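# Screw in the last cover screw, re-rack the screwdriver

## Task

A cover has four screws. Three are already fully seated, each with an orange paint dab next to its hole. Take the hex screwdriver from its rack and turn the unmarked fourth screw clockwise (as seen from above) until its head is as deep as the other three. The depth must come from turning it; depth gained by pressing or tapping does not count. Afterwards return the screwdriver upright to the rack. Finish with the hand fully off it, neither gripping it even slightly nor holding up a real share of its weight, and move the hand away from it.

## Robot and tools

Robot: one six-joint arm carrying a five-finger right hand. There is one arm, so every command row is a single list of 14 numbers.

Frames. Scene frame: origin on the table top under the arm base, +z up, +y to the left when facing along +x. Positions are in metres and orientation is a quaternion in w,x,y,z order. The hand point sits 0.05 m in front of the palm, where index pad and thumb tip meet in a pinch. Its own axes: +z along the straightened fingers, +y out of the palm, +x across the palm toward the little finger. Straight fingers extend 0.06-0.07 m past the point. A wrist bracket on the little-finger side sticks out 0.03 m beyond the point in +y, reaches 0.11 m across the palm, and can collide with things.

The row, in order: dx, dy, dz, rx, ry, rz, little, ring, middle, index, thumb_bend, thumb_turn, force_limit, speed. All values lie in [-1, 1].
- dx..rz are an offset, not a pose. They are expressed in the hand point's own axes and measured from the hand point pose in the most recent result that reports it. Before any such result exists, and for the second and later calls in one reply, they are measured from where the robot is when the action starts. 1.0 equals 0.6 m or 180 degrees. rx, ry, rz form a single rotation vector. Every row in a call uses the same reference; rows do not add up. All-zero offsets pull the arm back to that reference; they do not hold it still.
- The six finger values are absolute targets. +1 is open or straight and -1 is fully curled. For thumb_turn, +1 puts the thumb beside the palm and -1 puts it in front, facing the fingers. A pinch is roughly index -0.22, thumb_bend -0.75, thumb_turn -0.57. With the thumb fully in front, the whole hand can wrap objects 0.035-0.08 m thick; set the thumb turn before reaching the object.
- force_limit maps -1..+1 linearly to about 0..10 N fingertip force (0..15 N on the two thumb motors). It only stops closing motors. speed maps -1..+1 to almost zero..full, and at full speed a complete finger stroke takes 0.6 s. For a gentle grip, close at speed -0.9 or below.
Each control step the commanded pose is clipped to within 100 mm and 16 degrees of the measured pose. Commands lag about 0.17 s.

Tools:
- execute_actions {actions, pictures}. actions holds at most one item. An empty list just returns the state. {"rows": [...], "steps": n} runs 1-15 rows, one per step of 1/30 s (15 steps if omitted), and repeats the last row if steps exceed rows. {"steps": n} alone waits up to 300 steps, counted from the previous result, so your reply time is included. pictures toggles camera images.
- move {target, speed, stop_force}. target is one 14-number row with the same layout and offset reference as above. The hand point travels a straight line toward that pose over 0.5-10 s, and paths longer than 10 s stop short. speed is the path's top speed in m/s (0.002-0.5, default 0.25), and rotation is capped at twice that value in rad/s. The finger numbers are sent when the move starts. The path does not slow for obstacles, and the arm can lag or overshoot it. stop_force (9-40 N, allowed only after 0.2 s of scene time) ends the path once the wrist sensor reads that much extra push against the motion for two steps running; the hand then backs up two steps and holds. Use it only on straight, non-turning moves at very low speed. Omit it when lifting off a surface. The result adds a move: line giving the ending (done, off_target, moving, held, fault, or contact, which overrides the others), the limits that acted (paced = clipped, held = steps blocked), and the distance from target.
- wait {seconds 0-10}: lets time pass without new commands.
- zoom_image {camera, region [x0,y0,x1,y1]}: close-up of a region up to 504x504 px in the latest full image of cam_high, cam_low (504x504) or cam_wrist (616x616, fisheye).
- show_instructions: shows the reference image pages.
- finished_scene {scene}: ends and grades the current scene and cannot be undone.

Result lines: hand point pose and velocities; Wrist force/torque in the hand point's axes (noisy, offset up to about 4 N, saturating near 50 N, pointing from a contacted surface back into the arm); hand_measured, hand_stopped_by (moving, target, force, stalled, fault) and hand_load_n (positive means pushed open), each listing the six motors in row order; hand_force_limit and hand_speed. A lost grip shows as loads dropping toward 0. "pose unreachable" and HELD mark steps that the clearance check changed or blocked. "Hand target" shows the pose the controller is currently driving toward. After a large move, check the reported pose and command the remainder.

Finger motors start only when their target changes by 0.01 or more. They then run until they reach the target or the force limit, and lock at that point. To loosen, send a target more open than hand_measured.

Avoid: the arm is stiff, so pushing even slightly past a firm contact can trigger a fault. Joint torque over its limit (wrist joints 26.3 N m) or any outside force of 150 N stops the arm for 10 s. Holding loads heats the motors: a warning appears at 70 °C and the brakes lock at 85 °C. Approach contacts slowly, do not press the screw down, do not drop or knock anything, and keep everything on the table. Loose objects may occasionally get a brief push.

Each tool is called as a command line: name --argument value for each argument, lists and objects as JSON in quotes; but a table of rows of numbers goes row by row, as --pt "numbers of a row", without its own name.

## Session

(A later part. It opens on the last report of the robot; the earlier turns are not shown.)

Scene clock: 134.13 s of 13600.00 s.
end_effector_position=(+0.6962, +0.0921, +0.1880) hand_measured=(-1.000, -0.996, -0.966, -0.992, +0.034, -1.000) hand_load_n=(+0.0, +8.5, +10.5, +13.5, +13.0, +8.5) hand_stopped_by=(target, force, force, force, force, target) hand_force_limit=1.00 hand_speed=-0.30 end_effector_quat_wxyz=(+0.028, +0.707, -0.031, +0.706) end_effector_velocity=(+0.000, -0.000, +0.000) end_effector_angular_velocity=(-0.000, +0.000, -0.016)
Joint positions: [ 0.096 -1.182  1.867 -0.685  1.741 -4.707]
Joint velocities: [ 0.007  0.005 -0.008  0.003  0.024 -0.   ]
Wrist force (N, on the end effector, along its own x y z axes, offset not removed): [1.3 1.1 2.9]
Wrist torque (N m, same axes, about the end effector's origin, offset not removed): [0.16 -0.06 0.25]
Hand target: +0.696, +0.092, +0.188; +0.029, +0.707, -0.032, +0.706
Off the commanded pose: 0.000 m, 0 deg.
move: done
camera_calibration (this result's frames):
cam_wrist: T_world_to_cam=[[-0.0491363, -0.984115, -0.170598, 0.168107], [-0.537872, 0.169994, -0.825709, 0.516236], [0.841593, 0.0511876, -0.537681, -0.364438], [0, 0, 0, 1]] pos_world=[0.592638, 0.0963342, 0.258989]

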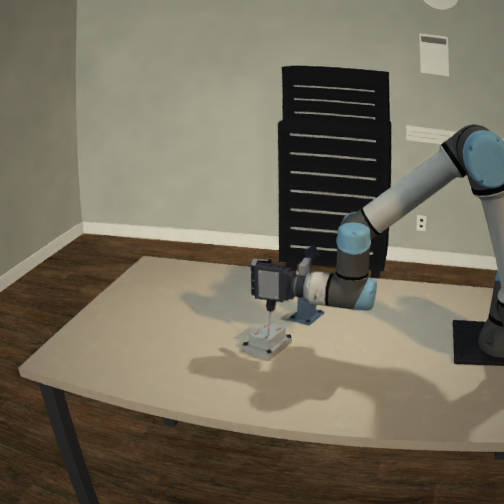

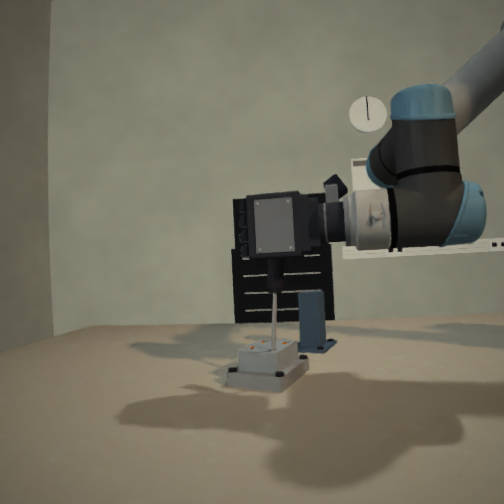

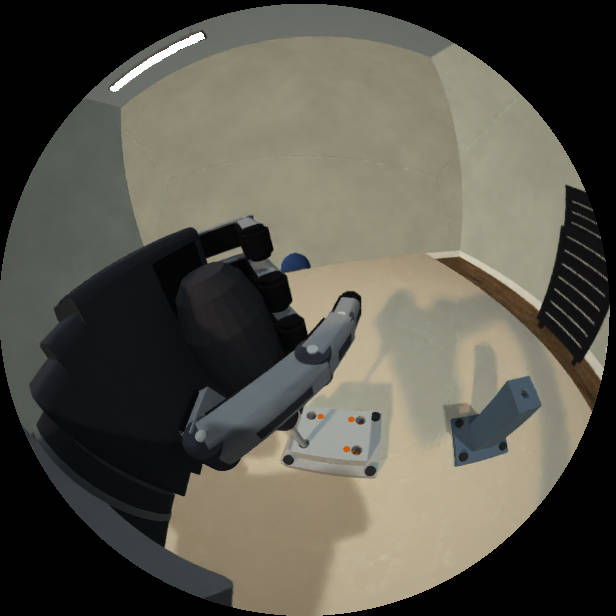

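execute_actions --actions '[{"rows":[[0,0,0.0005,0,0,0,-0.72,-0.72,-0.72,-0.72,0.35,-1,1,0.5]],"steps":7}]' --pictures false

move --target '[0,-0.0364,0.0188,0.153,0,0,-0.72,-0.72,-0.72,-0.72,0.35,-1,1,0.5]'

move --target '[0,-0.0364,0.0188,0.153,0,0,-0.72,-0.72,-0.72,-0.72,0.35,-1,1,0.5]'

execute_actions --actions '[{"rows":[[0,0,0,0,0,0,-1,-1,-1,-1,0.35,-1,1,-0.3]],"steps":11}]' --pictures false

execute_actions --actions '[{"rows":[[0,0,0,0,0,0,-1,-1,-1,-1,-1,-1,1,-0.3]],"steps":15}]' --pictures false

move --target '[0,0.0236,-0.0335,-0.153,0,0,-1,-1,-1,-1,-1,-1,1,-0.3]'

move --target '[0,0.0236,-0.0335,-0.153,0,0,-1,-1,-1,-1,-1,-1,1,-0.3]'

execute_actions --actions '[{"rows":[[-0.0005,0,0.0005,0,0,0,-0.72,-0.72,-0.72,-0.72,0.35,-1,1,0.5]],"steps":7}]' --pictures false

move --target '[0,-0.0364,0.0188,0.153,0,0,-0.72,-0.72,-0.72,-0.72,0.35,-1,1,0.5]'

move --target '[0,-0.0364,0.0188,0.153,0,0,-0.72,-0.72,-0.72,-0.72,0.35,-1,1,0.5]'

execute_actions --actions '[{"rows":[[0,0,0,0,0,0,-1,-1,-1,-1,0.35,-1,1,-0.3]],"steps":11}]' --pictures false

execute_actions --actions '[{"rows":[[0,0,0,0,0,0,-1,-1,-1,-1,-1,-1,1,-0.3]],"steps":15}]' --pictures false

move --target '[0,0.0236,-0.0335,-0.153,0,0,-1,-1,-1,-1,-1,-1,1,-0.3]'

move --target '[0,0.0236,-0.0335,-0.153,0,0,-1,-1,-1,-1,-1,-1,1,-0.3]'

zoom_image --camera "cam_low" --region '[230,240,330,370]'

Scene clock: 138.90 s of 13600.00 s.
end_effector_position=(+0.6965, +0.0922, +0.1880) hand_measured=(-0.722, -0.722, -0.720, -0.722, +0.232, -1.000) hand_load_n=(+0.0, +0.0, +0.0, +0.0, +0.0, +0.0) hand_stopped_by=(moving, moving, moving, moving, moving, target) hand_force_limit=1.00 hand_speed=0.50 end_effector_quat_wxyz=(+0.028, +0.707, -0.031, +0.706) end_effector_velocity=(+0.001, -0.001, +0.000) end_effector_angular_velocity=(+0.000, -0.000, +0.003)
Joint positions: [ 0.097 -1.181  1.866 -0.685  1.741 -4.707]
Joint velocities: [-0.004 -0.    -0.     0.    -0.006  0.   ]
Wrist force (N, on the end effector, along its own x y z axes, offset not removed): [0.3 1.2 1.5]
Wrist torque (N m, same axes, about the end effector's origin, offset not removed): [0.22 -0.03 0.04]
Hand target: +0.697, +0.092, +0.188; +0.028, +0.707, -0.031, +0.706
Off the commanded pose: 0.000 m, 0 deg.
Steps of this call (steps 1 to 90: nothing new was sent; then 1.53 s passed at rest; steps 91 to 97: all 7 steps of this action). Readings (end_effector_position | what the end effector reports):
91: (+0.6963, +0.0920, +0.1880) | hand_measured=(-1.000, -0.996, -0.966, -0.992, +0.034, -1.000) hand_load_n=(+0.0, +8.5, +10.5, +13.5, +13.5, +8.5) hand_stopped_by=(moving, moving, moving, moving, moving, target) hand_force_limit=1.00 hand_speed=0.50
92: (+0.6963, +0.0920, +0.1880) | hand_measured=(-1.000, -0.996, -0.966, -0.992, +0.034, -1.000) hand_load_n=(+0.0, +8.5, +10.5, +13.5, +13.5, +8.5) hand_stopped_by=(moving, moving, moving, moving, moving, target) hand_force_limit=1.00 hand_speed=0.50
94: (+0.6964, +0.0922, +0.1880) | hand_measured=(-0.926, -0.922, -0.900, -0.918, +0.078, -1.000) hand_load_n=(+0.0, +0.0, -11.5, +0.0, +7.5, +6.0) hand_stopped_by=(moving, moving, moving, moving, moving, target) hand_force_limit=1.00 hand_speed=0.50
97: the state above

Scene clock: 140.70 s of 13600.00 s.
end_effector_position=(+0.7094, +0.1128, +0.1881) hand_measured=(-0.720, -0.720, -0.720, -0.720, +0.350, -1.000) hand_load_n=(+0.0, +0.0, +0.0, +0.0, +0.0, +0.0) hand_stopped_by=(target, target, target, target, target, target) hand_force_limit=1.00 hand_speed=0.50 end_effector_quat_wxyz=(-0.140, +0.693, +0.137, +0.694) end_effector_velocity=(+0.001, +0.001, +0.000) end_effector_angular_velocity=(+0.000, -0.000, +0.017)
Joint positions: [-0.127 -1.227  1.937 -0.712  1.039 -4.706]
Joint velocities: [-0.007  0.002 -0.003  0.001 -0.024  0.   ]
Wrist force (N, on the end effector, along its own x y z axes, offset not removed): [0.6 1.3 0.1]
Wrist torque (N m, same axes, about the end effector's origin, offset not removed): [0.27 -0.06 0.15]
Hand target: +0.710, +0.113, +0.188; -0.141, +0.693, +0.138, +0.693
Off the commanded pose: 0.000 m, 0 deg.
move: done
camera_calibration (this result's frames):
cam_wrist: T_world_to_cam=[[0.409723, -0.896206, -0.170126, -0.146386], [-0.554319, -0.0964905, -0.826692, 0.561829], [0.724471, 0.433019, -0.536318, -0.336767], [0, 0, 0, 1]] pos_world=[0.615388, 0.0688459, 0.258941]

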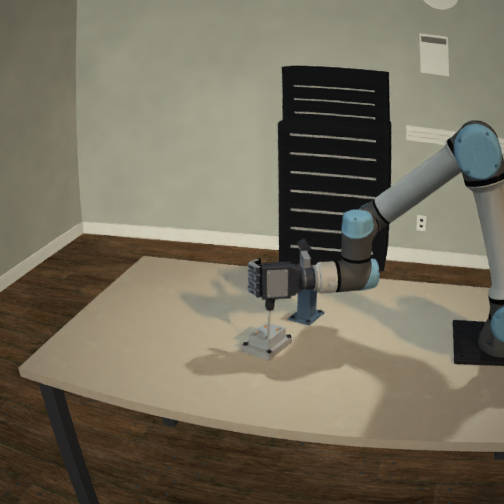

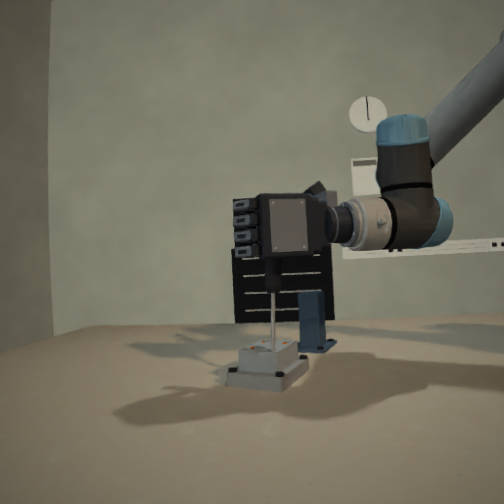

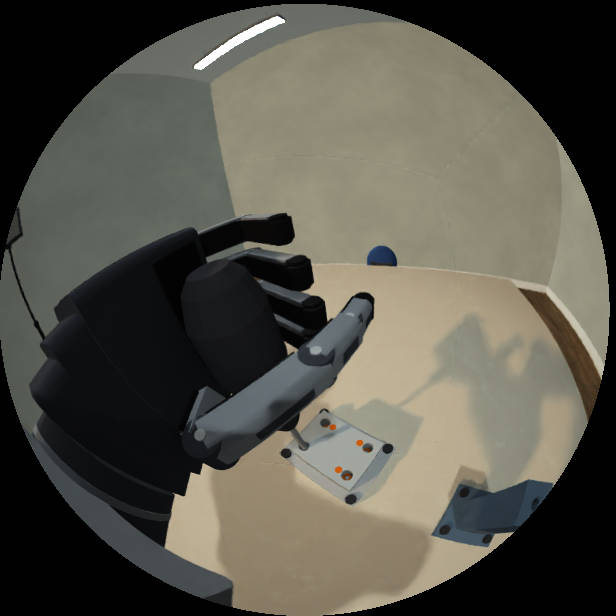

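Scene clock: 142.23 s of 13600.00 s.
end_effector_position=(+0.7113, +0.1371, +0.1881) hand_measured=(-0.720, -0.720, -0.720, -0.720, +0.350, -1.000) hand_load_n=(+0.0, +0.0, +0.0, +0.0, +0.0, +0.0) hand_stopped_by=(target, target, target, target, target, target) hand_force_limit=1.00 hand_speed=0.50 end_effector_quat_wxyz=(-0.300, +0.640, +0.298, +0.641) end_effector_velocity=(+0.000, +0.001, -0.001) end_effector_angular_velocity=(-0.002, +0.001, +0.016)
Joint positions: [-0.29  -1.141  1.807 -0.677  0.398 -4.699]
Joint velocities: [-0.003  0.006 -0.009  0.007 -0.019 -0.004]
Wrist force (N, on the end effector, along its own x y z axes, offset not removed): [0.2 2.0 1.9]
Wrist torque (N m, same axes, about the end effector's origin, offset not removed): [0.31 -0.10 0.12]
Hand target: +0.711, +0.137, +0.188; -0.301, +0.640, +0.298, +0.641
Off the commanded pose: 0.000 m, 0 deg.
move: done
camera_calibration (this result's frames):
cam_wrist: T_world_to_cam=[[0.776691, -0.606718, -0.169246, -0.426233], [-0.446323, -0.340512, -0.827555, 0.521987], [0.444462, 0.718293, -0.535265, -0.188757], [0, 0, 0, 1]] pos_world=[0.647921, 0.0547225, 0.258799]

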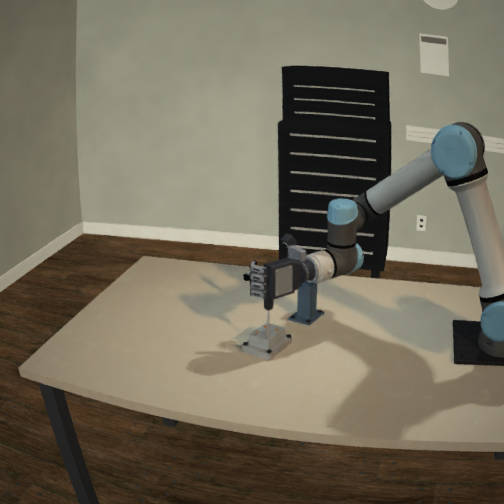

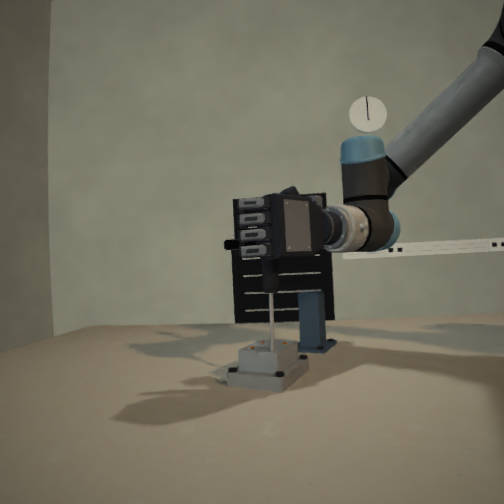

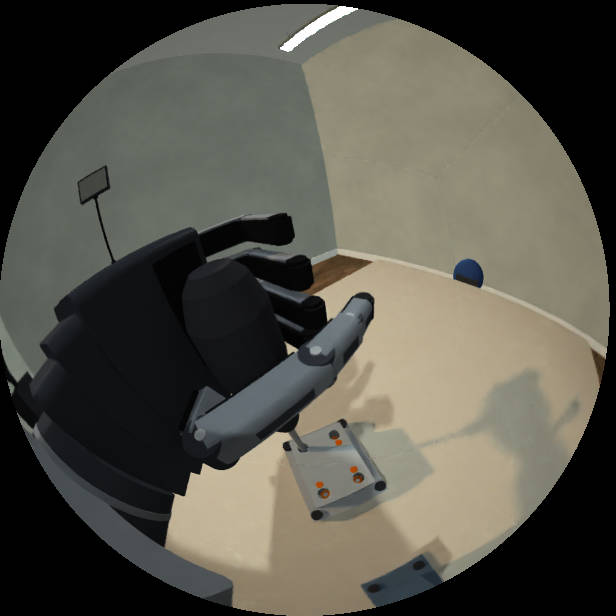

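Scene clock: 142.60 s of 13600.00 s.
end_effector_position=(+0.7114, +0.1370, +0.1881) hand_measured=(-1.000, -0.996, -0.968, -0.992, +0.352, -1.000) hand_load_n=(+0.0, +11.0, +10.5, +11.0, +2.0, +1.0) hand_stopped_by=(moving, force, force, force, target, target) hand_force_limit=1.00 hand_speed=-0.30 end_effector_quat_wxyz=(-0.300, +0.640, +0.298, +0.641) end_effector_velocity=(+0.000, -0.000, +0.000) end_effector_angular_velocity=(+0.000, +0.000, -0.002)
Joint positions: [-0.29  -1.141  1.807 -0.676  0.398 -4.699]
Joint velocities: [ 0.    -0.    -0.     0.001  0.003  0.   ]
Wrist force (N, on the end effector, along its own x y z axes, offset not removed): [0.3 1.9 0.8]
Wrist torque (N m, same axes, about the end effector's origin, offset not removed): [0.40 -0.02 0.16]
Hand target: +0.711, +0.137, +0.188; -0.300, +0.640, +0.298, +0.641
Off the commanded pose: 0.000 m, 0 deg.
Steps of this call (steps 1 to 11: all 11 steps of this action). Readings (end_effector_position | what the end effector reports):
1: (+0.7113, +0.1371, +0.1881) | hand_measured=(-0.720, -0.720, -0.720, -0.720, +0.350, -1.000) hand_load_n=(+0.0, +0.0, +0.0, +0.0, +0.0, +0.0) hand_stopped_by=(moving, moving, moving, moving, target, target) hand_force_limit=1.00 hand_speed=-0.30
2: (+0.7113, +0.1371, +0.1881) | hand_measured=(-0.720, -0.720, -0.720, -0.720, +0.350, -1.000) hand_load_n=(+0.0, +0.0, +0.0, +0.0, +0.0, +0.0) hand_stopped_by=(moving, moving, moving, moving, target, target) hand_force_limit=1.00 hand_speed=-0.30
4: (+0.7113, +0.1371, +0.1881) | hand_measured=(-0.756, -0.756, -0.756, -0.756, +0.350, -1.000) hand_load_n=(+0.0, +0.0, +0.0, +0.0, +0.0, +0.0) hand_stopped_by=(moving, moving, moving, moving, target, target) hand_force_limit=1.00 hand_speed=-0.30
8: (+0.7113, +0.1370, +0.1881) | hand_measured=(-0.910, -0.910, -0.910, -0.910, +0.350, -1.000) hand_load_n=(+0.0, +0.0, +0.0, +0.0, +0.0, +0.0) hand_stopped_by=(moving, moving, moving, moving, target, target) hand_force_limit=1.00 hand_speed=-0.30
11: the state above

Scene clock: 143.10 s of 13600.00 s.
end_effector_position=(+0.7114, +0.1370, +0.1882) hand_measured=(-1.000, -0.994, -0.966, -0.992, +0.072, -1.000) hand_load_n=(+0.0, +10.5, +9.5, +10.0, +13.0, +5.0) hand_stopped_by=(target, force, force, force, moving, target) hand_force_limit=1.00 hand_speed=-0.30 end_effector_quat_wxyz=(-0.300, +0.640, +0.298, +0.641) end_effector_velocity=(+0.000, +0.000, +0.000) end_effector_angular_velocity=(+0.000, -0.000, -0.001)
Joint positions: [-0.29  -1.141  1.807 -0.676  0.398 -4.699]
Joint velocities: [ 0.    -0.     0.     0.     0.001 -0.   ]
Wrist force (N, on the end effector, along its own x y z axes, offset not removed): [2.4 2.3 -1.2]
Wrist torque (N m, same axes, about the end effector's origin, offset not removed): [0.37 -0.29 -0.03]
Hand target: +0.711, +0.137, +0.188; -0.300, +0.640, +0.298, +0.641
Off the commanded pose: 0.000 m, 0 deg.
Steps of this call (steps 1 to 15: all 15 steps of this action). Readings (end_effector_position | what the end effector reports):
1: (+0.7114, +0.1370, +0.1882) | hand_measured=(-1.000, -0.996, -0.968, -0.992, +0.352, -1.000) hand_load_n=(+0.0, +10.5, +10.5, +10.5, +2.0, +1.0) hand_stopped_by=(moving, force, force, force, moving, target) hand_force_limit=1.00 hand_speed=-0.30
2: (+0.7114, +0.1370, +0.1882) | hand_measured=(-1.000, -0.994, -0.966, -0.992, +0.352, -1.000) hand_load_n=(+0.0, +10.5, +10.0, +10.5, +2.0, +1.0) hand_stopped_by=(moving, force, force, force, moving, target) hand_force_limit=1.00 hand_speed=-0.30
4: (+0.7114, +0.1370, +0.1882) | hand_measured=(-1.000, -0.994, -0.966, -0.992, +0.330, -1.000) hand_load_n=(+0.0, +10.5, +10.0, +10.5, +2.5, +1.5) hand_stopped_by=(target, force, force, force, moving, target) hand_force_limit=1.00 hand_speed=-0.30
8: (+0.7114, +0.1370, +0.1882) | hand_measured=(-1.000, -0.994, -0.966, -0.992, +0.236, -1.000) hand_load_n=(+0.0, +10.5, +10.0, +10.5, +6.0, +2.5) hand_stopped_by=(target, force, force, force, moving, target) hand_force_limit=1.00 hand_speed=-0.30
15: the state above

Scene clock: 144.90 s of 13600.00 s.
end_effector_position=(+0.7092, +0.1127, +0.1881) hand_measured=(-1.000, -0.994, -0.966, -0.990, +0.034, -1.000) hand_load_n=(+0.0, +9.5, +10.0, +12.5, +14.0, +6.5) hand_stopped_by=(target, force, force, force, force, target) hand_force_limit=1.00 hand_speed=-0.30 end_effector_quat_wxyz=(-0.140, +0.693, +0.137, +0.694) end_effector_velocity=(+0.001, -0.001, +0.000) end_effector_angular_velocity=(-0.000, -0.002, -0.017)
Joint positions: [-0.127 -1.228  1.937 -0.713  1.039 -4.706]
Joint velocities: [ 0.008  0.002 -0.003 -0.001  0.025 -0.   ]
Wrist force (N, on the end effector, along its own x y z axes, offset not removed): [2.8 2.4 1.4]
Wrist torque (N m, same axes, about the end effector's origin, offset not removed): [0.30 -0.04 -0.02]
Hand target: +0.709, +0.113, +0.188; -0.139, +0.693, +0.136, +0.694
Off the commanded pose: 0.000 m, 0 deg.
move: done
camera_calibration (this result's frames):
cam_wrist: T_world_to_cam=[[0.409813, -0.896138, -0.170264, -0.146466], [-0.554291, -0.0964088, -0.82672, 0.561667], [0.724441, 0.433177, -0.536231, -0.336626], [0, 0, 0, 1]] pos_world=[0.615216, 0.068714, 0.258895]

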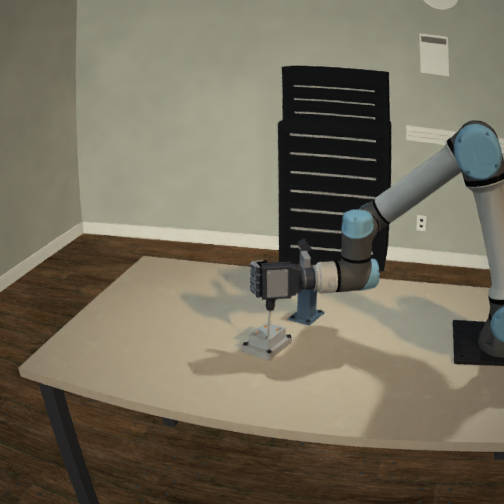

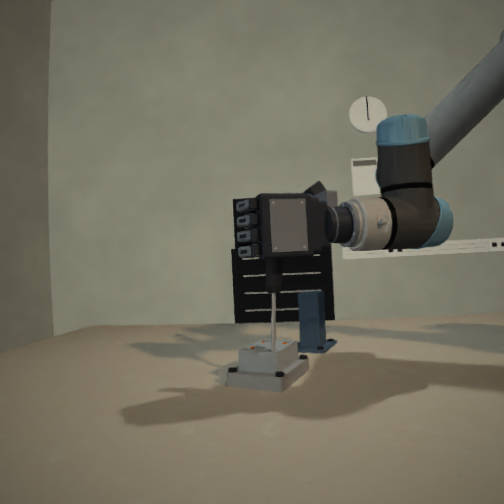

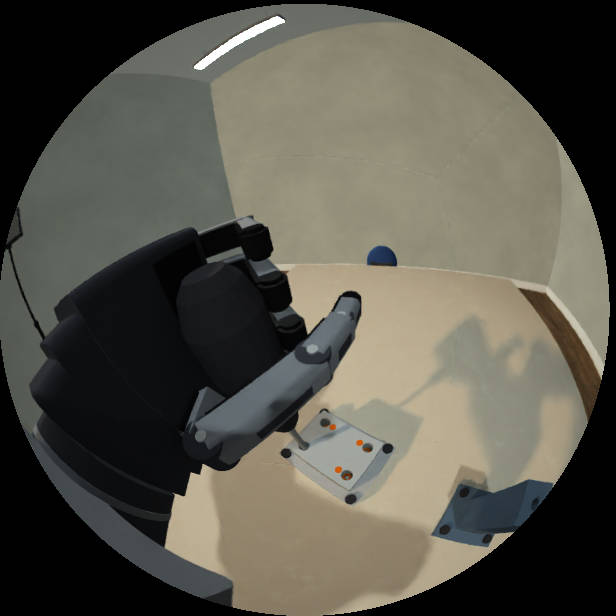

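Scene clock: 146.43 s of 13600.00 s.
end_effector_position=(+0.6962, +0.0921, +0.1880) hand_measured=(-1.000, -0.994, -0.966, -0.990, +0.034, -1.000) hand_load_n=(+0.0, +8.5, +10.5, +13.5, +13.0, +8.5) hand_stopped_by=(target, force, force, force, force, target) hand_force_limit=1.00 hand_speed=-0.30 end_effector_quat_wxyz=(+0.028, +0.707, -0.031, +0.706) end_effector_velocity=(+0.000, -0.001, +0.000) end_effector_angular_velocity=(-0.000, +0.000, -0.017)
Joint positions: [ 0.096 -1.182  1.867 -0.685  1.74  -4.706]
Joint velocities: [ 0.007  0.006 -0.009  0.004  0.025 -0.   ]
Wrist force (N, on the end effector, along its own x y z axes, offset not removed): [-0.2 1.3 2.4]
Wrist torque (N m, same axes, about the end effector's origin, offset not removed): [0.23 0.27 0.16]
Hand target: +0.696, +0.092, +0.188; +0.029, +0.707, -0.032, +0.706
Off the commanded pose: 0.000 m, 0 deg.
move: done
camera_calibration (this result's frames):
cam_wrist: T_world_to_cam=[[-0.0489865, -0.984097, -0.170745, 0.16799], [-0.537701, 0.170047, -0.82581, 0.516171], [0.841711, 0.0513561, -0.53748, -0.364563], [0, 0, 0, 1]] pos_world=[0.592632, 0.0962673, 0.258997]

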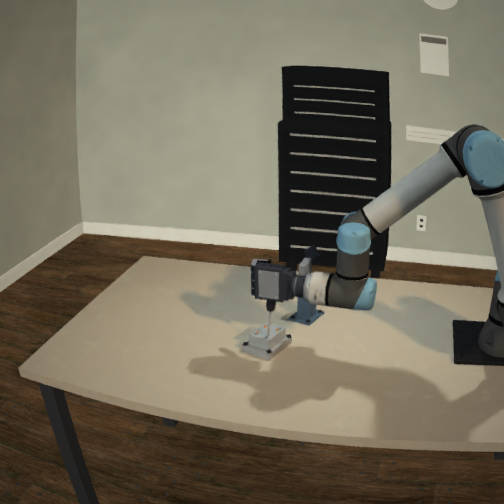

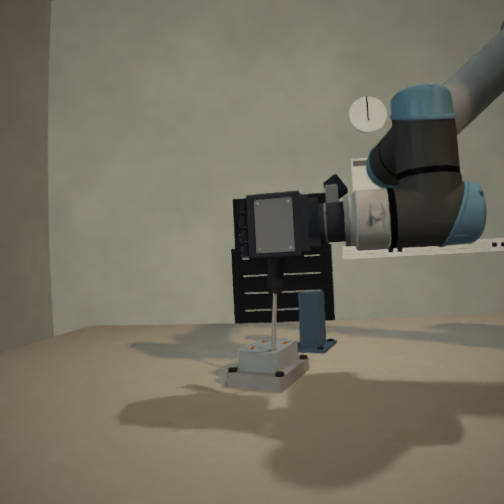

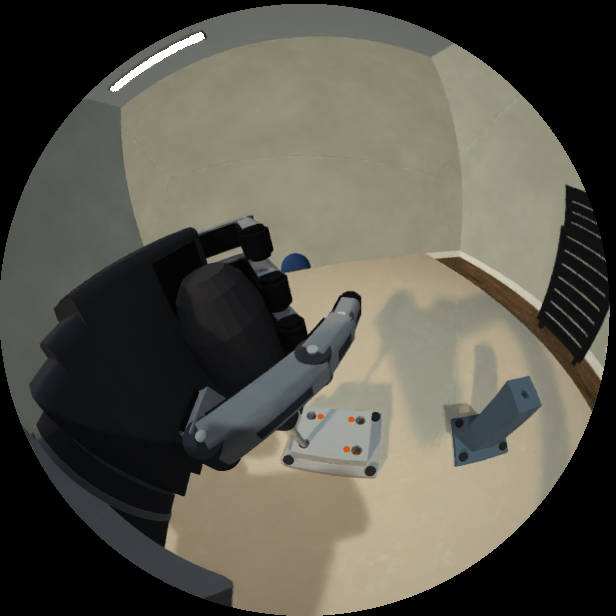

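Scene clock: 146.67 s of 13600.00 s.
end_effector_position=(+0.6964, +0.0922, +0.1877) hand_measured=(-0.722, -0.722, -0.720, -0.722, +0.232, -1.000) hand_load_n=(+0.0, +0.0, +0.0, +0.0, +0.0, +0.0) hand_stopped_by=(moving, moving, moving, moving, moving, target) hand_force_limit=1.00 hand_speed=0.50 end_effector_quat_wxyz=(+0.028, +0.707, -0.031, +0.706) end_effector_velocity=(+0.000, +0.001, -0.001) end_effector_angular_velocity=(-0.000, +0.000, +0.004)
Joint positions: [ 0.096 -1.181  1.867 -0.685  1.741 -4.706]
Joint velocities: [-0.     0.001 -0.    -0.001 -0.004 -0.   ]
Wrist force (N, on the end effector, along its own x y z axes, offset not removed): [0.4 2.5 0.8]
Wrist torque (N m, same axes, about the end effector's origin, offset not removed): [0.35 -0.03 0.14]
Hand target: +0.697, +0.092, +0.188; +0.028, +0.707, -0.031, +0.706
Off the commanded pose: 0.000 m, 0 deg.
Steps of this call (steps 1 to 7: all 7 steps of this action). Readings (end_effector_position | what the end effector reports):
1: (+0.6963, +0.0920, +0.1880) | hand_measured=(-1.000, -0.994, -0.966, -0.990, +0.034, -1.000) hand_load_n=(+0.0, +8.5, +10.5, +13.5, +13.0, +8.5) hand_stopped_by=(moving, moving, moving, moving, moving, target) hand_force_limit=1.00 hand_speed=0.50
2: (+0.6963, +0.0920, +0.1880) | hand_measured=(-1.000, -0.994, -0.966, -0.990, +0.034, -1.000) hand_load_n=(+0.0, +8.5, +10.5, +13.5, +13.0, +8.5) hand_stopped_by=(moving, moving, moving, moving, moving, target) hand_force_limit=1.00 hand_speed=0.50
4: (+0.6963, +0.0920, +0.1878) | hand_measured=(-0.926, -0.920, -0.900, -0.918, +0.078, -1.000) hand_load_n=(+0.0, +0.0, -11.5, +0.0, +7.5, +5.5) hand_stopped_by=(moving, moving, moving, moving, moving, target) hand_force_limit=1.00 hand_speed=0.50
7: the state above

Scene clock: 148.47 s of 13600.00 s.
end_effector_position=(+0.7093, +0.1128, +0.1878) hand_measured=(-0.720, -0.720, -0.720, -0.720, +0.350, -1.000) hand_load_n=(+0.0, +0.0, +0.0, +0.0, +0.0, +0.0) hand_stopped_by=(target, target, target, target, target, target) hand_force_limit=1.00 hand_speed=0.50 end_effector_quat_wxyz=(-0.140, +0.693, +0.137, +0.694) end_effector_velocity=(+0.001, +0.001, -0.000) end_effector_angular_velocity=(+0.000, +0.001, +0.019)
Joint positions: [-0.127 -1.227  1.937 -0.714  1.039 -4.706]
Joint velocities: [-0.007  0.002 -0.003  0.001 -0.027  0.   ]
Wrist force (N, on the end effector, along its own x y z axes, offset not removed): [1.0 2.0 1.3]
Wrist torque (N m, same axes, about the end effector's origin, offset not removed): [0.33 -0.06 0.11]
Hand target: +0.709, +0.113, +0.188; -0.141, +0.693, +0.138, +0.693
Off the commanded pose: 0.000 m, 0 deg.
move: done
camera_calibration (this result's frames):
cam_wrist: T_world_to_cam=[[0.409946, -0.89609, -0.170198, -0.146563], [-0.554206, -0.0965092, -0.826766, 0.561437], [0.724431, 0.433254, -0.536182, -0.336904], [0, 0, 0, 1]] pos_world=[0.615298, 0.0688152, 0.25859]

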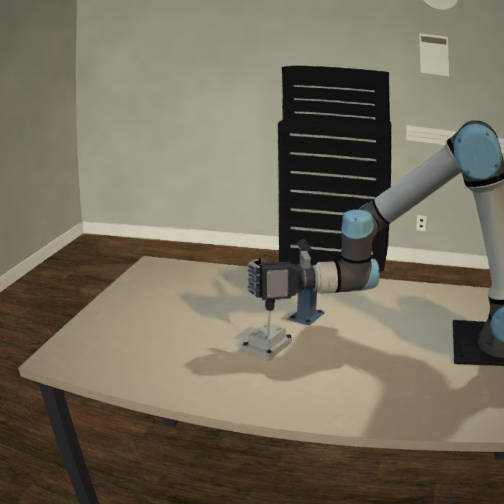

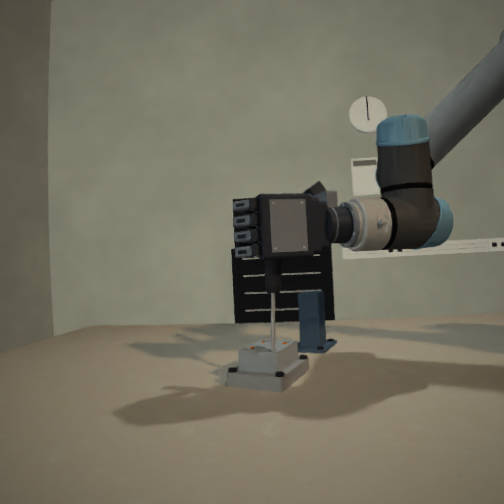

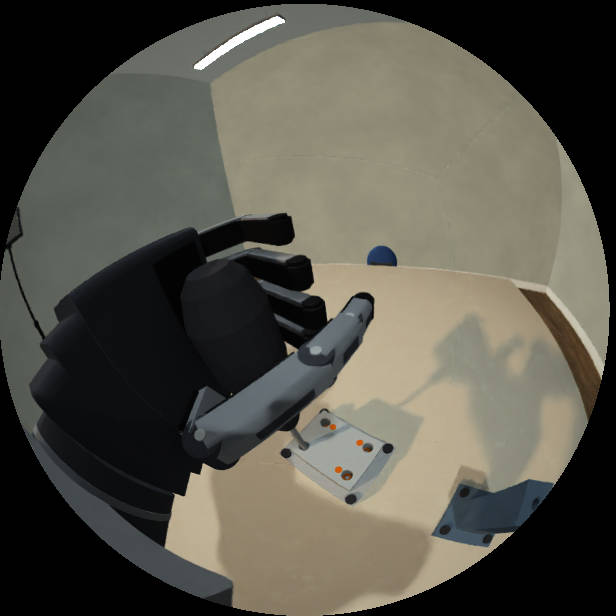

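Scene clock: 150.00 s of 13600.00 s.
end_effector_position=(+0.7112, +0.1371, +0.1878) hand_measured=(-0.720, -0.720, -0.720, -0.720, +0.350, -1.000) hand_load_n=(+0.0, +0.0, +0.0, +0.0, +0.0, +0.0) hand_stopped_by=(target, target, target, target, target, target) hand_force_limit=1.00 hand_speed=0.50 end_effector_quat_wxyz=(-0.300, +0.640, +0.298, +0.641) end_effector_velocity=(+0.001, +0.001, -0.000) end_effector_angular_velocity=(-0.002, -0.000, +0.015)
Joint positions: [-0.29  -1.141  1.808 -0.678  0.397 -4.699]
Joint velocities: [-0.002  0.006 -0.011  0.007 -0.017 -0.004]
Wrist force (N, on the end effector, along its own x y z axes, offset not removed): [1.7 2.0 1.2]
Wrist torque (N m, same axes, about the end effector's origin, offset not removed): [0.33 -0.24 0.18]
Hand target: +0.711, +0.137, +0.188; -0.301, +0.640, +0.298, +0.641
Off the commanded pose: 0.000 m, 0 deg.
move: done
camera_calibration (this result's frames):
cam_wrist: T_world_to_cam=[[0.776847, -0.606517, -0.16925, -0.42635], [-0.446162, -0.340502, -0.827646, 0.52157], [0.444352, 0.718467, -0.535123, -0.188864], [0, 0, 0, 1]] pos_world=[0.647835, 0.0546991, 0.25845]

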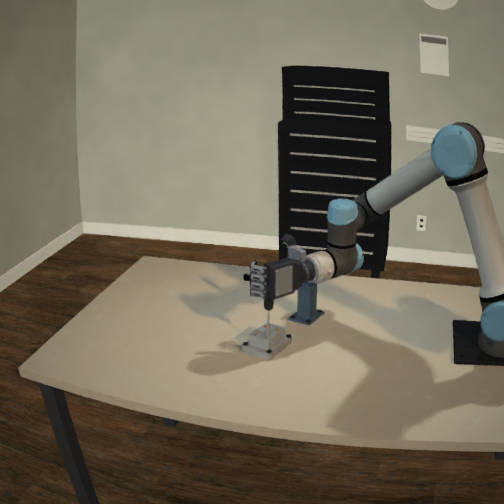

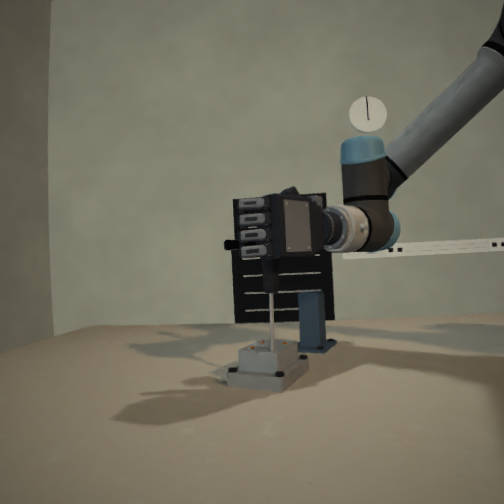

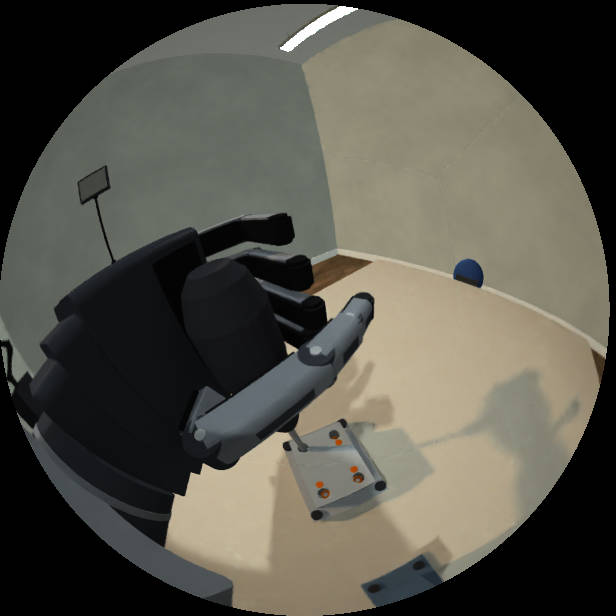

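Scene clock: 150.37 s of 13600.00 s.
end_effector_position=(+0.7113, +0.1370, +0.1878) hand_measured=(-1.000, -0.996, -0.968, -0.994, +0.352, -1.000) hand_load_n=(+0.0, +11.0, +10.5, +11.0, +2.0, +1.0) hand_stopped_by=(moving, force, force, force, target, target) hand_force_limit=1.00 hand_speed=-0.30 end_effector_quat_wxyz=(-0.300, +0.640, +0.298, +0.641) end_effector_velocity=(+0.000, -0.000, +0.001) end_effector_angular_velocity=(-0.000, -0.002, -0.000)
Joint positions: [-0.29  -1.141  1.807 -0.678  0.397 -4.699]
Joint velocities: [-0.    -0.001 -0.    -0.001  0.    -0.   ]
Wrist force (N, on the end effector, along its own x y z axes, offset not removed): [0.6 1.6 1.5]
Wrist torque (N m, same axes, about the end effector's origin, offset not removed): [0.25 -0.04 0.16]
Hand target: +0.711, +0.137, +0.188; -0.300, +0.640, +0.298, +0.641
Off the commanded pose: 0.000 m, 0 deg.
Steps of this call (steps 1 to 11: all 11 steps of this action). Readings (end_effector_position | what the end effector reports):
1: (+0.7112, +0.1371, +0.1878) | hand_measured=(-0.720, -0.720, -0.720, -0.720, +0.350, -1.000) hand_load_n=(+0.0, +0.0, +0.0, +0.0, +0.0, +0.0) hand_stopped_by=(moving, moving, moving, moving, target, target) hand_force_limit=1.00 hand_speed=-0.30
2: (+0.7112, +0.1371, +0.1878) | hand_measured=(-0.720, -0.720, -0.720, -0.720, +0.350, -1.000) hand_load_n=(+0.0, +0.0, +0.0, +0.0, +0.0, +0.0) hand_stopped_by=(moving, moving, moving, moving, target, target) hand_force_limit=1.00 hand_speed=-0.30
4: (+0.7112, +0.1371, +0.1878) | hand_measured=(-0.756, -0.756, -0.756, -0.756, +0.350, -1.000) hand_load_n=(+0.0, +0.0, +0.0, +0.0, +0.0, +0.0) hand_stopped_by=(moving, moving, moving, moving, target, target) hand_force_limit=1.00 hand_speed=-0.30
8: (+0.7112, +0.1370, +0.1878) | hand_measured=(-0.910, -0.910, -0.910, -0.910, +0.350, -1.000) hand_load_n=(+0.0, +0.0, +0.0, +0.0, +0.0, +0.0) hand_stopped_by=(moving, moving, moving, moving, target, target) hand_force_limit=1.00 hand_speed=-0.30
11: the state above

Scene clock: 150.87 s of 13600.00 s.
end_effector_position=(+0.7113, +0.1370, +0.1878) hand_measured=(-1.000, -0.994, -0.966, -0.992, +0.072, -1.000) hand_load_n=(+0.0, +10.5, +9.5, +10.0, +13.0, +5.0) hand_stopped_by=(target, force, force, force, moving, target) hand_force_limit=1.00 hand_speed=-0.30 end_effector_quat_wxyz=(-0.300, +0.640, +0.298, +0.641) end_effector_velocity=(-0.000, +0.001, +0.000) end_effector_angular_velocity=(-0.000, -0.000, +0.003)
Joint positions: [-0.29  -1.141  1.807 -0.678  0.397 -4.699]
Joint velocities: [ 0.001  0.    -0.001  0.    -0.002  0.   ]
Wrist force (N, on the end effector, along its own x y z axes, offset not removed): [2.9 3.8 -1.0]
Wrist torque (N m, same axes, about the end effector's origin, offset not removed): [0.56 -0.53 -0.02]
Hand target: +0.711, +0.137, +0.188; -0.300, +0.640, +0.298, +0.641
Off the commanded pose: 0.000 m, 0 deg.
Steps of this call (steps 1 to 15: all 15 steps of this action). Readings (end_effector_position | what the end effector reports):
1: (+0.7113, +0.1370, +0.1878) | hand_measured=(-1.000, -0.994, -0.968, -0.992, +0.352, -1.000) hand_load_n=(+0.0, +10.5, +10.5, +10.5, +2.0, +1.0) hand_stopped_by=(moving, force, force, force, moving, target) hand_force_limit=1.00 hand_speed=-0.30
2: (+0.7113, +0.1370, +0.1878) | hand_measured=(-1.000, -0.994, -0.966, -0.992, +0.352, -1.000) hand_load_n=(+0.0, +10.5, +10.0, +10.5, +2.0, +1.0) hand_stopped_by=(moving, force, force, force, moving, target) hand_force_limit=1.00 hand_speed=-0.30
4: (+0.7113, +0.1370, +0.1878) | hand_measured=(-1.000, -0.994, -0.966, -0.992, +0.330, -1.000) hand_load_n=(+0.0, +10.5, +10.0, +10.5, +3.0, +1.5) hand_stopped_by=(target, force, force, force, moving, target) hand_force_limit=1.00 hand_speed=-0.30
8: (+0.7113, +0.1370, +0.1878) | hand_measured=(-1.000, -0.994, -0.966, -0.992, +0.236, -1.000) hand_load_n=(+0.0, +10.5, +10.0, +10.5, +6.0, +2.5) hand_stopped_by=(target, force, force, force, moving, target) hand_force_limit=1.00 hand_speed=-0.30
15: the state above

Scene clock: 152.67 s of 13600.00 s.
end_effector_position=(+0.7092, +0.1127, +0.1877) hand_measured=(-1.000, -0.994, -0.966, -0.992, +0.034, -1.000) hand_load_n=(+0.0, +9.5, +10.0, +12.5, +14.0, +6.5) hand_stopped_by=(target, force, force, force, force, target) hand_force_limit=1.00 hand_speed=-0.30 end_effector_quat_wxyz=(-0.140, +0.693, +0.137, +0.694) end_effector_velocity=(+0.001, -0.001, +0.001) end_effector_angular_velocity=(-0.000, -0.001, -0.017)
Joint positions: [-0.127 -1.227  1.938 -0.714  1.038 -4.706]
Joint velocities: [ 0.008  0.001 -0.003  0.     0.024 -0.   ]
Wrist force (N, on the end effector, along its own x y z axes, offset not removed): [4.1 3.4 0.2]
Wrist torque (N m, same axes, about the end effector's origin, offset not removed): [0.57 -0.20 0.07]
Hand target: +0.709, +0.113, +0.188; -0.139, +0.693, +0.136, +0.694
Off the commanded pose: 0.000 m, 0 deg.
move: done
camera_calibration (this result's frames):
cam_wrist: T_world_to_cam=[[0.410038, -0.896021, -0.170337, -0.146644], [-0.554178, -0.0964267, -0.826794, 0.561277], [0.7244, 0.433414, -0.536094, -0.336762], [0, 0, 0, 1]] pos_world=[0.615127, 0.0686836, 0.258546]

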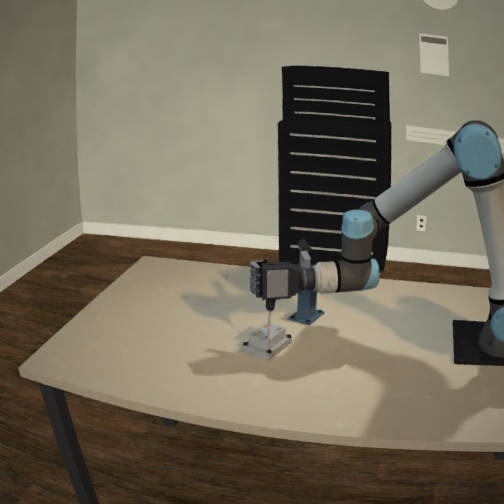

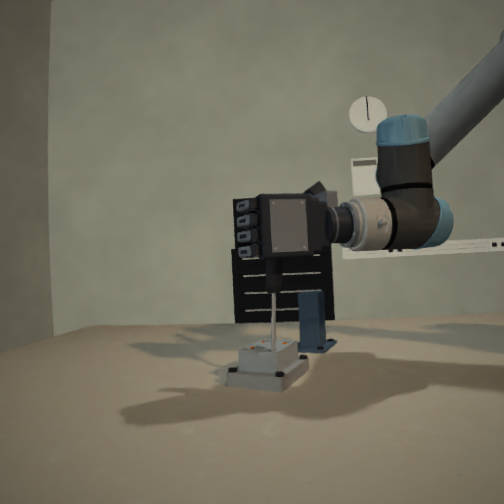

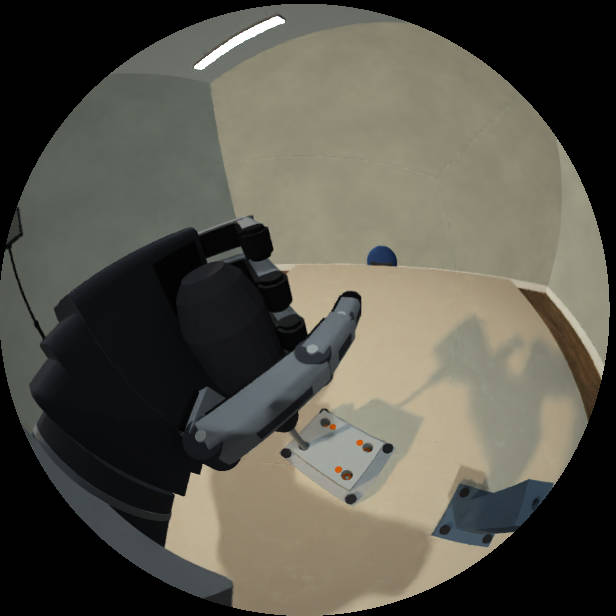

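Scene clock: 154.20 s of 13600.00 s.
end_effector_position=(+0.6962, +0.0921, +0.1877) hand_measured=(-1.000, -0.994, -0.966, -0.992, +0.034, -1.000) hand_load_n=(+0.0, +8.5, +10.5, +13.5, +13.0, +8.5) hand_stopped_by=(target, force, force, force, force, target) hand_force_limit=1.00 hand_speed=-0.30 end_effector_quat_wxyz=(+0.028, +0.707, -0.031, +0.706) end_effector_velocity=(-0.000, -0.001, -0.000) end_effector_angular_velocity=(-0.000, +0.001, -0.017)
Joint positions: [ 0.096 -1.182  1.868 -0.687  1.74  -4.706]
Joint velocities: [ 0.007  0.005 -0.008  0.005  0.024 -0.   ]
Wrist force (N, on the end effector, along its own x y z axes, offset not removed): [-0.8 2.5 2.9]
Wrist torque (N m, same axes, about the end effector's origin, offset not removed): [0.39 0.31 0.21]
Hand target: +0.696, +0.092, +0.188; +0.029, +0.707, -0.032, +0.706
Off the commanded pose: 0.000 m, 0 deg.
move: done
camera_calibration (this result's frames):
cam_wrist: T_world_to_cam=[[-0.0487407, -0.984085, -0.170881, 0.167779], [-0.537648, 0.170033, -0.825847, 0.515819], [0.84176, 0.0516212, -0.537379, -0.364748], [0, 0, 0, 1]] pos_world=[0.592536, 0.0962319, 0.25865]

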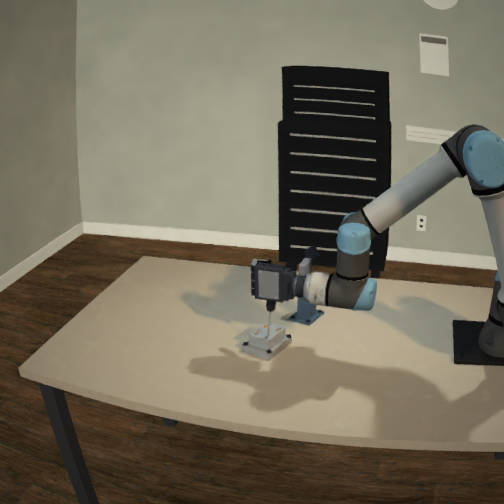

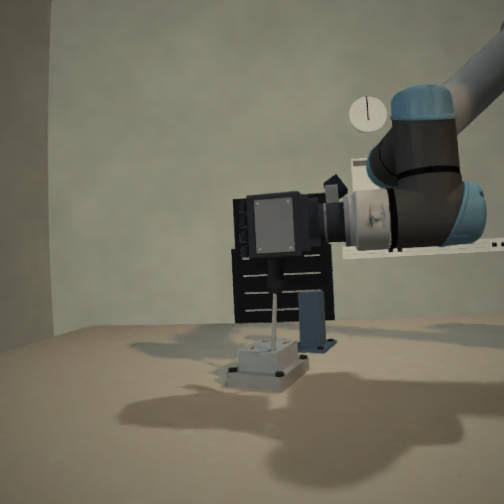

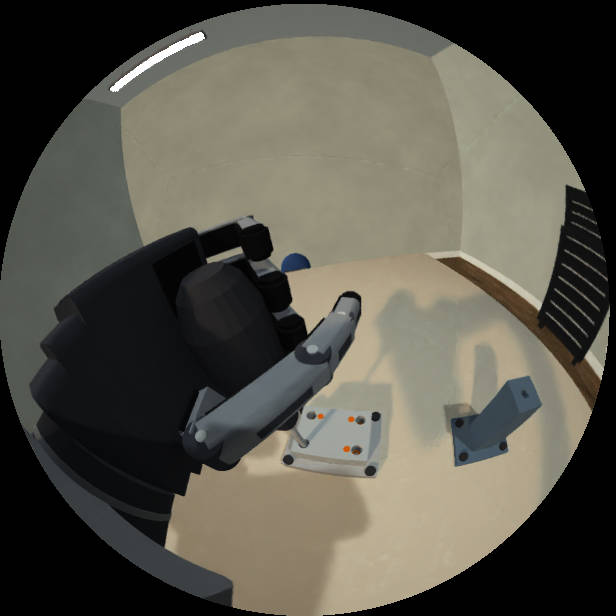

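Region (230, 240, 330, 370) of cam_low's 504x504 image, scaled by 3.877, with more detail than that image has; it fills the left 388 columns of this view, and the rest is white.

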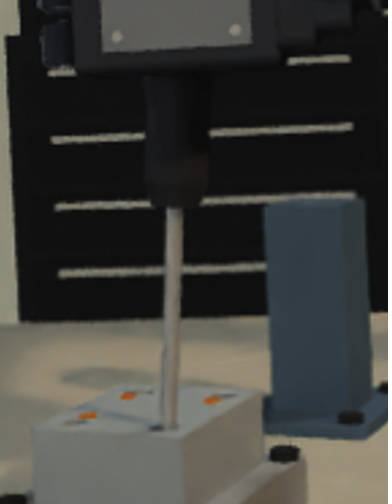

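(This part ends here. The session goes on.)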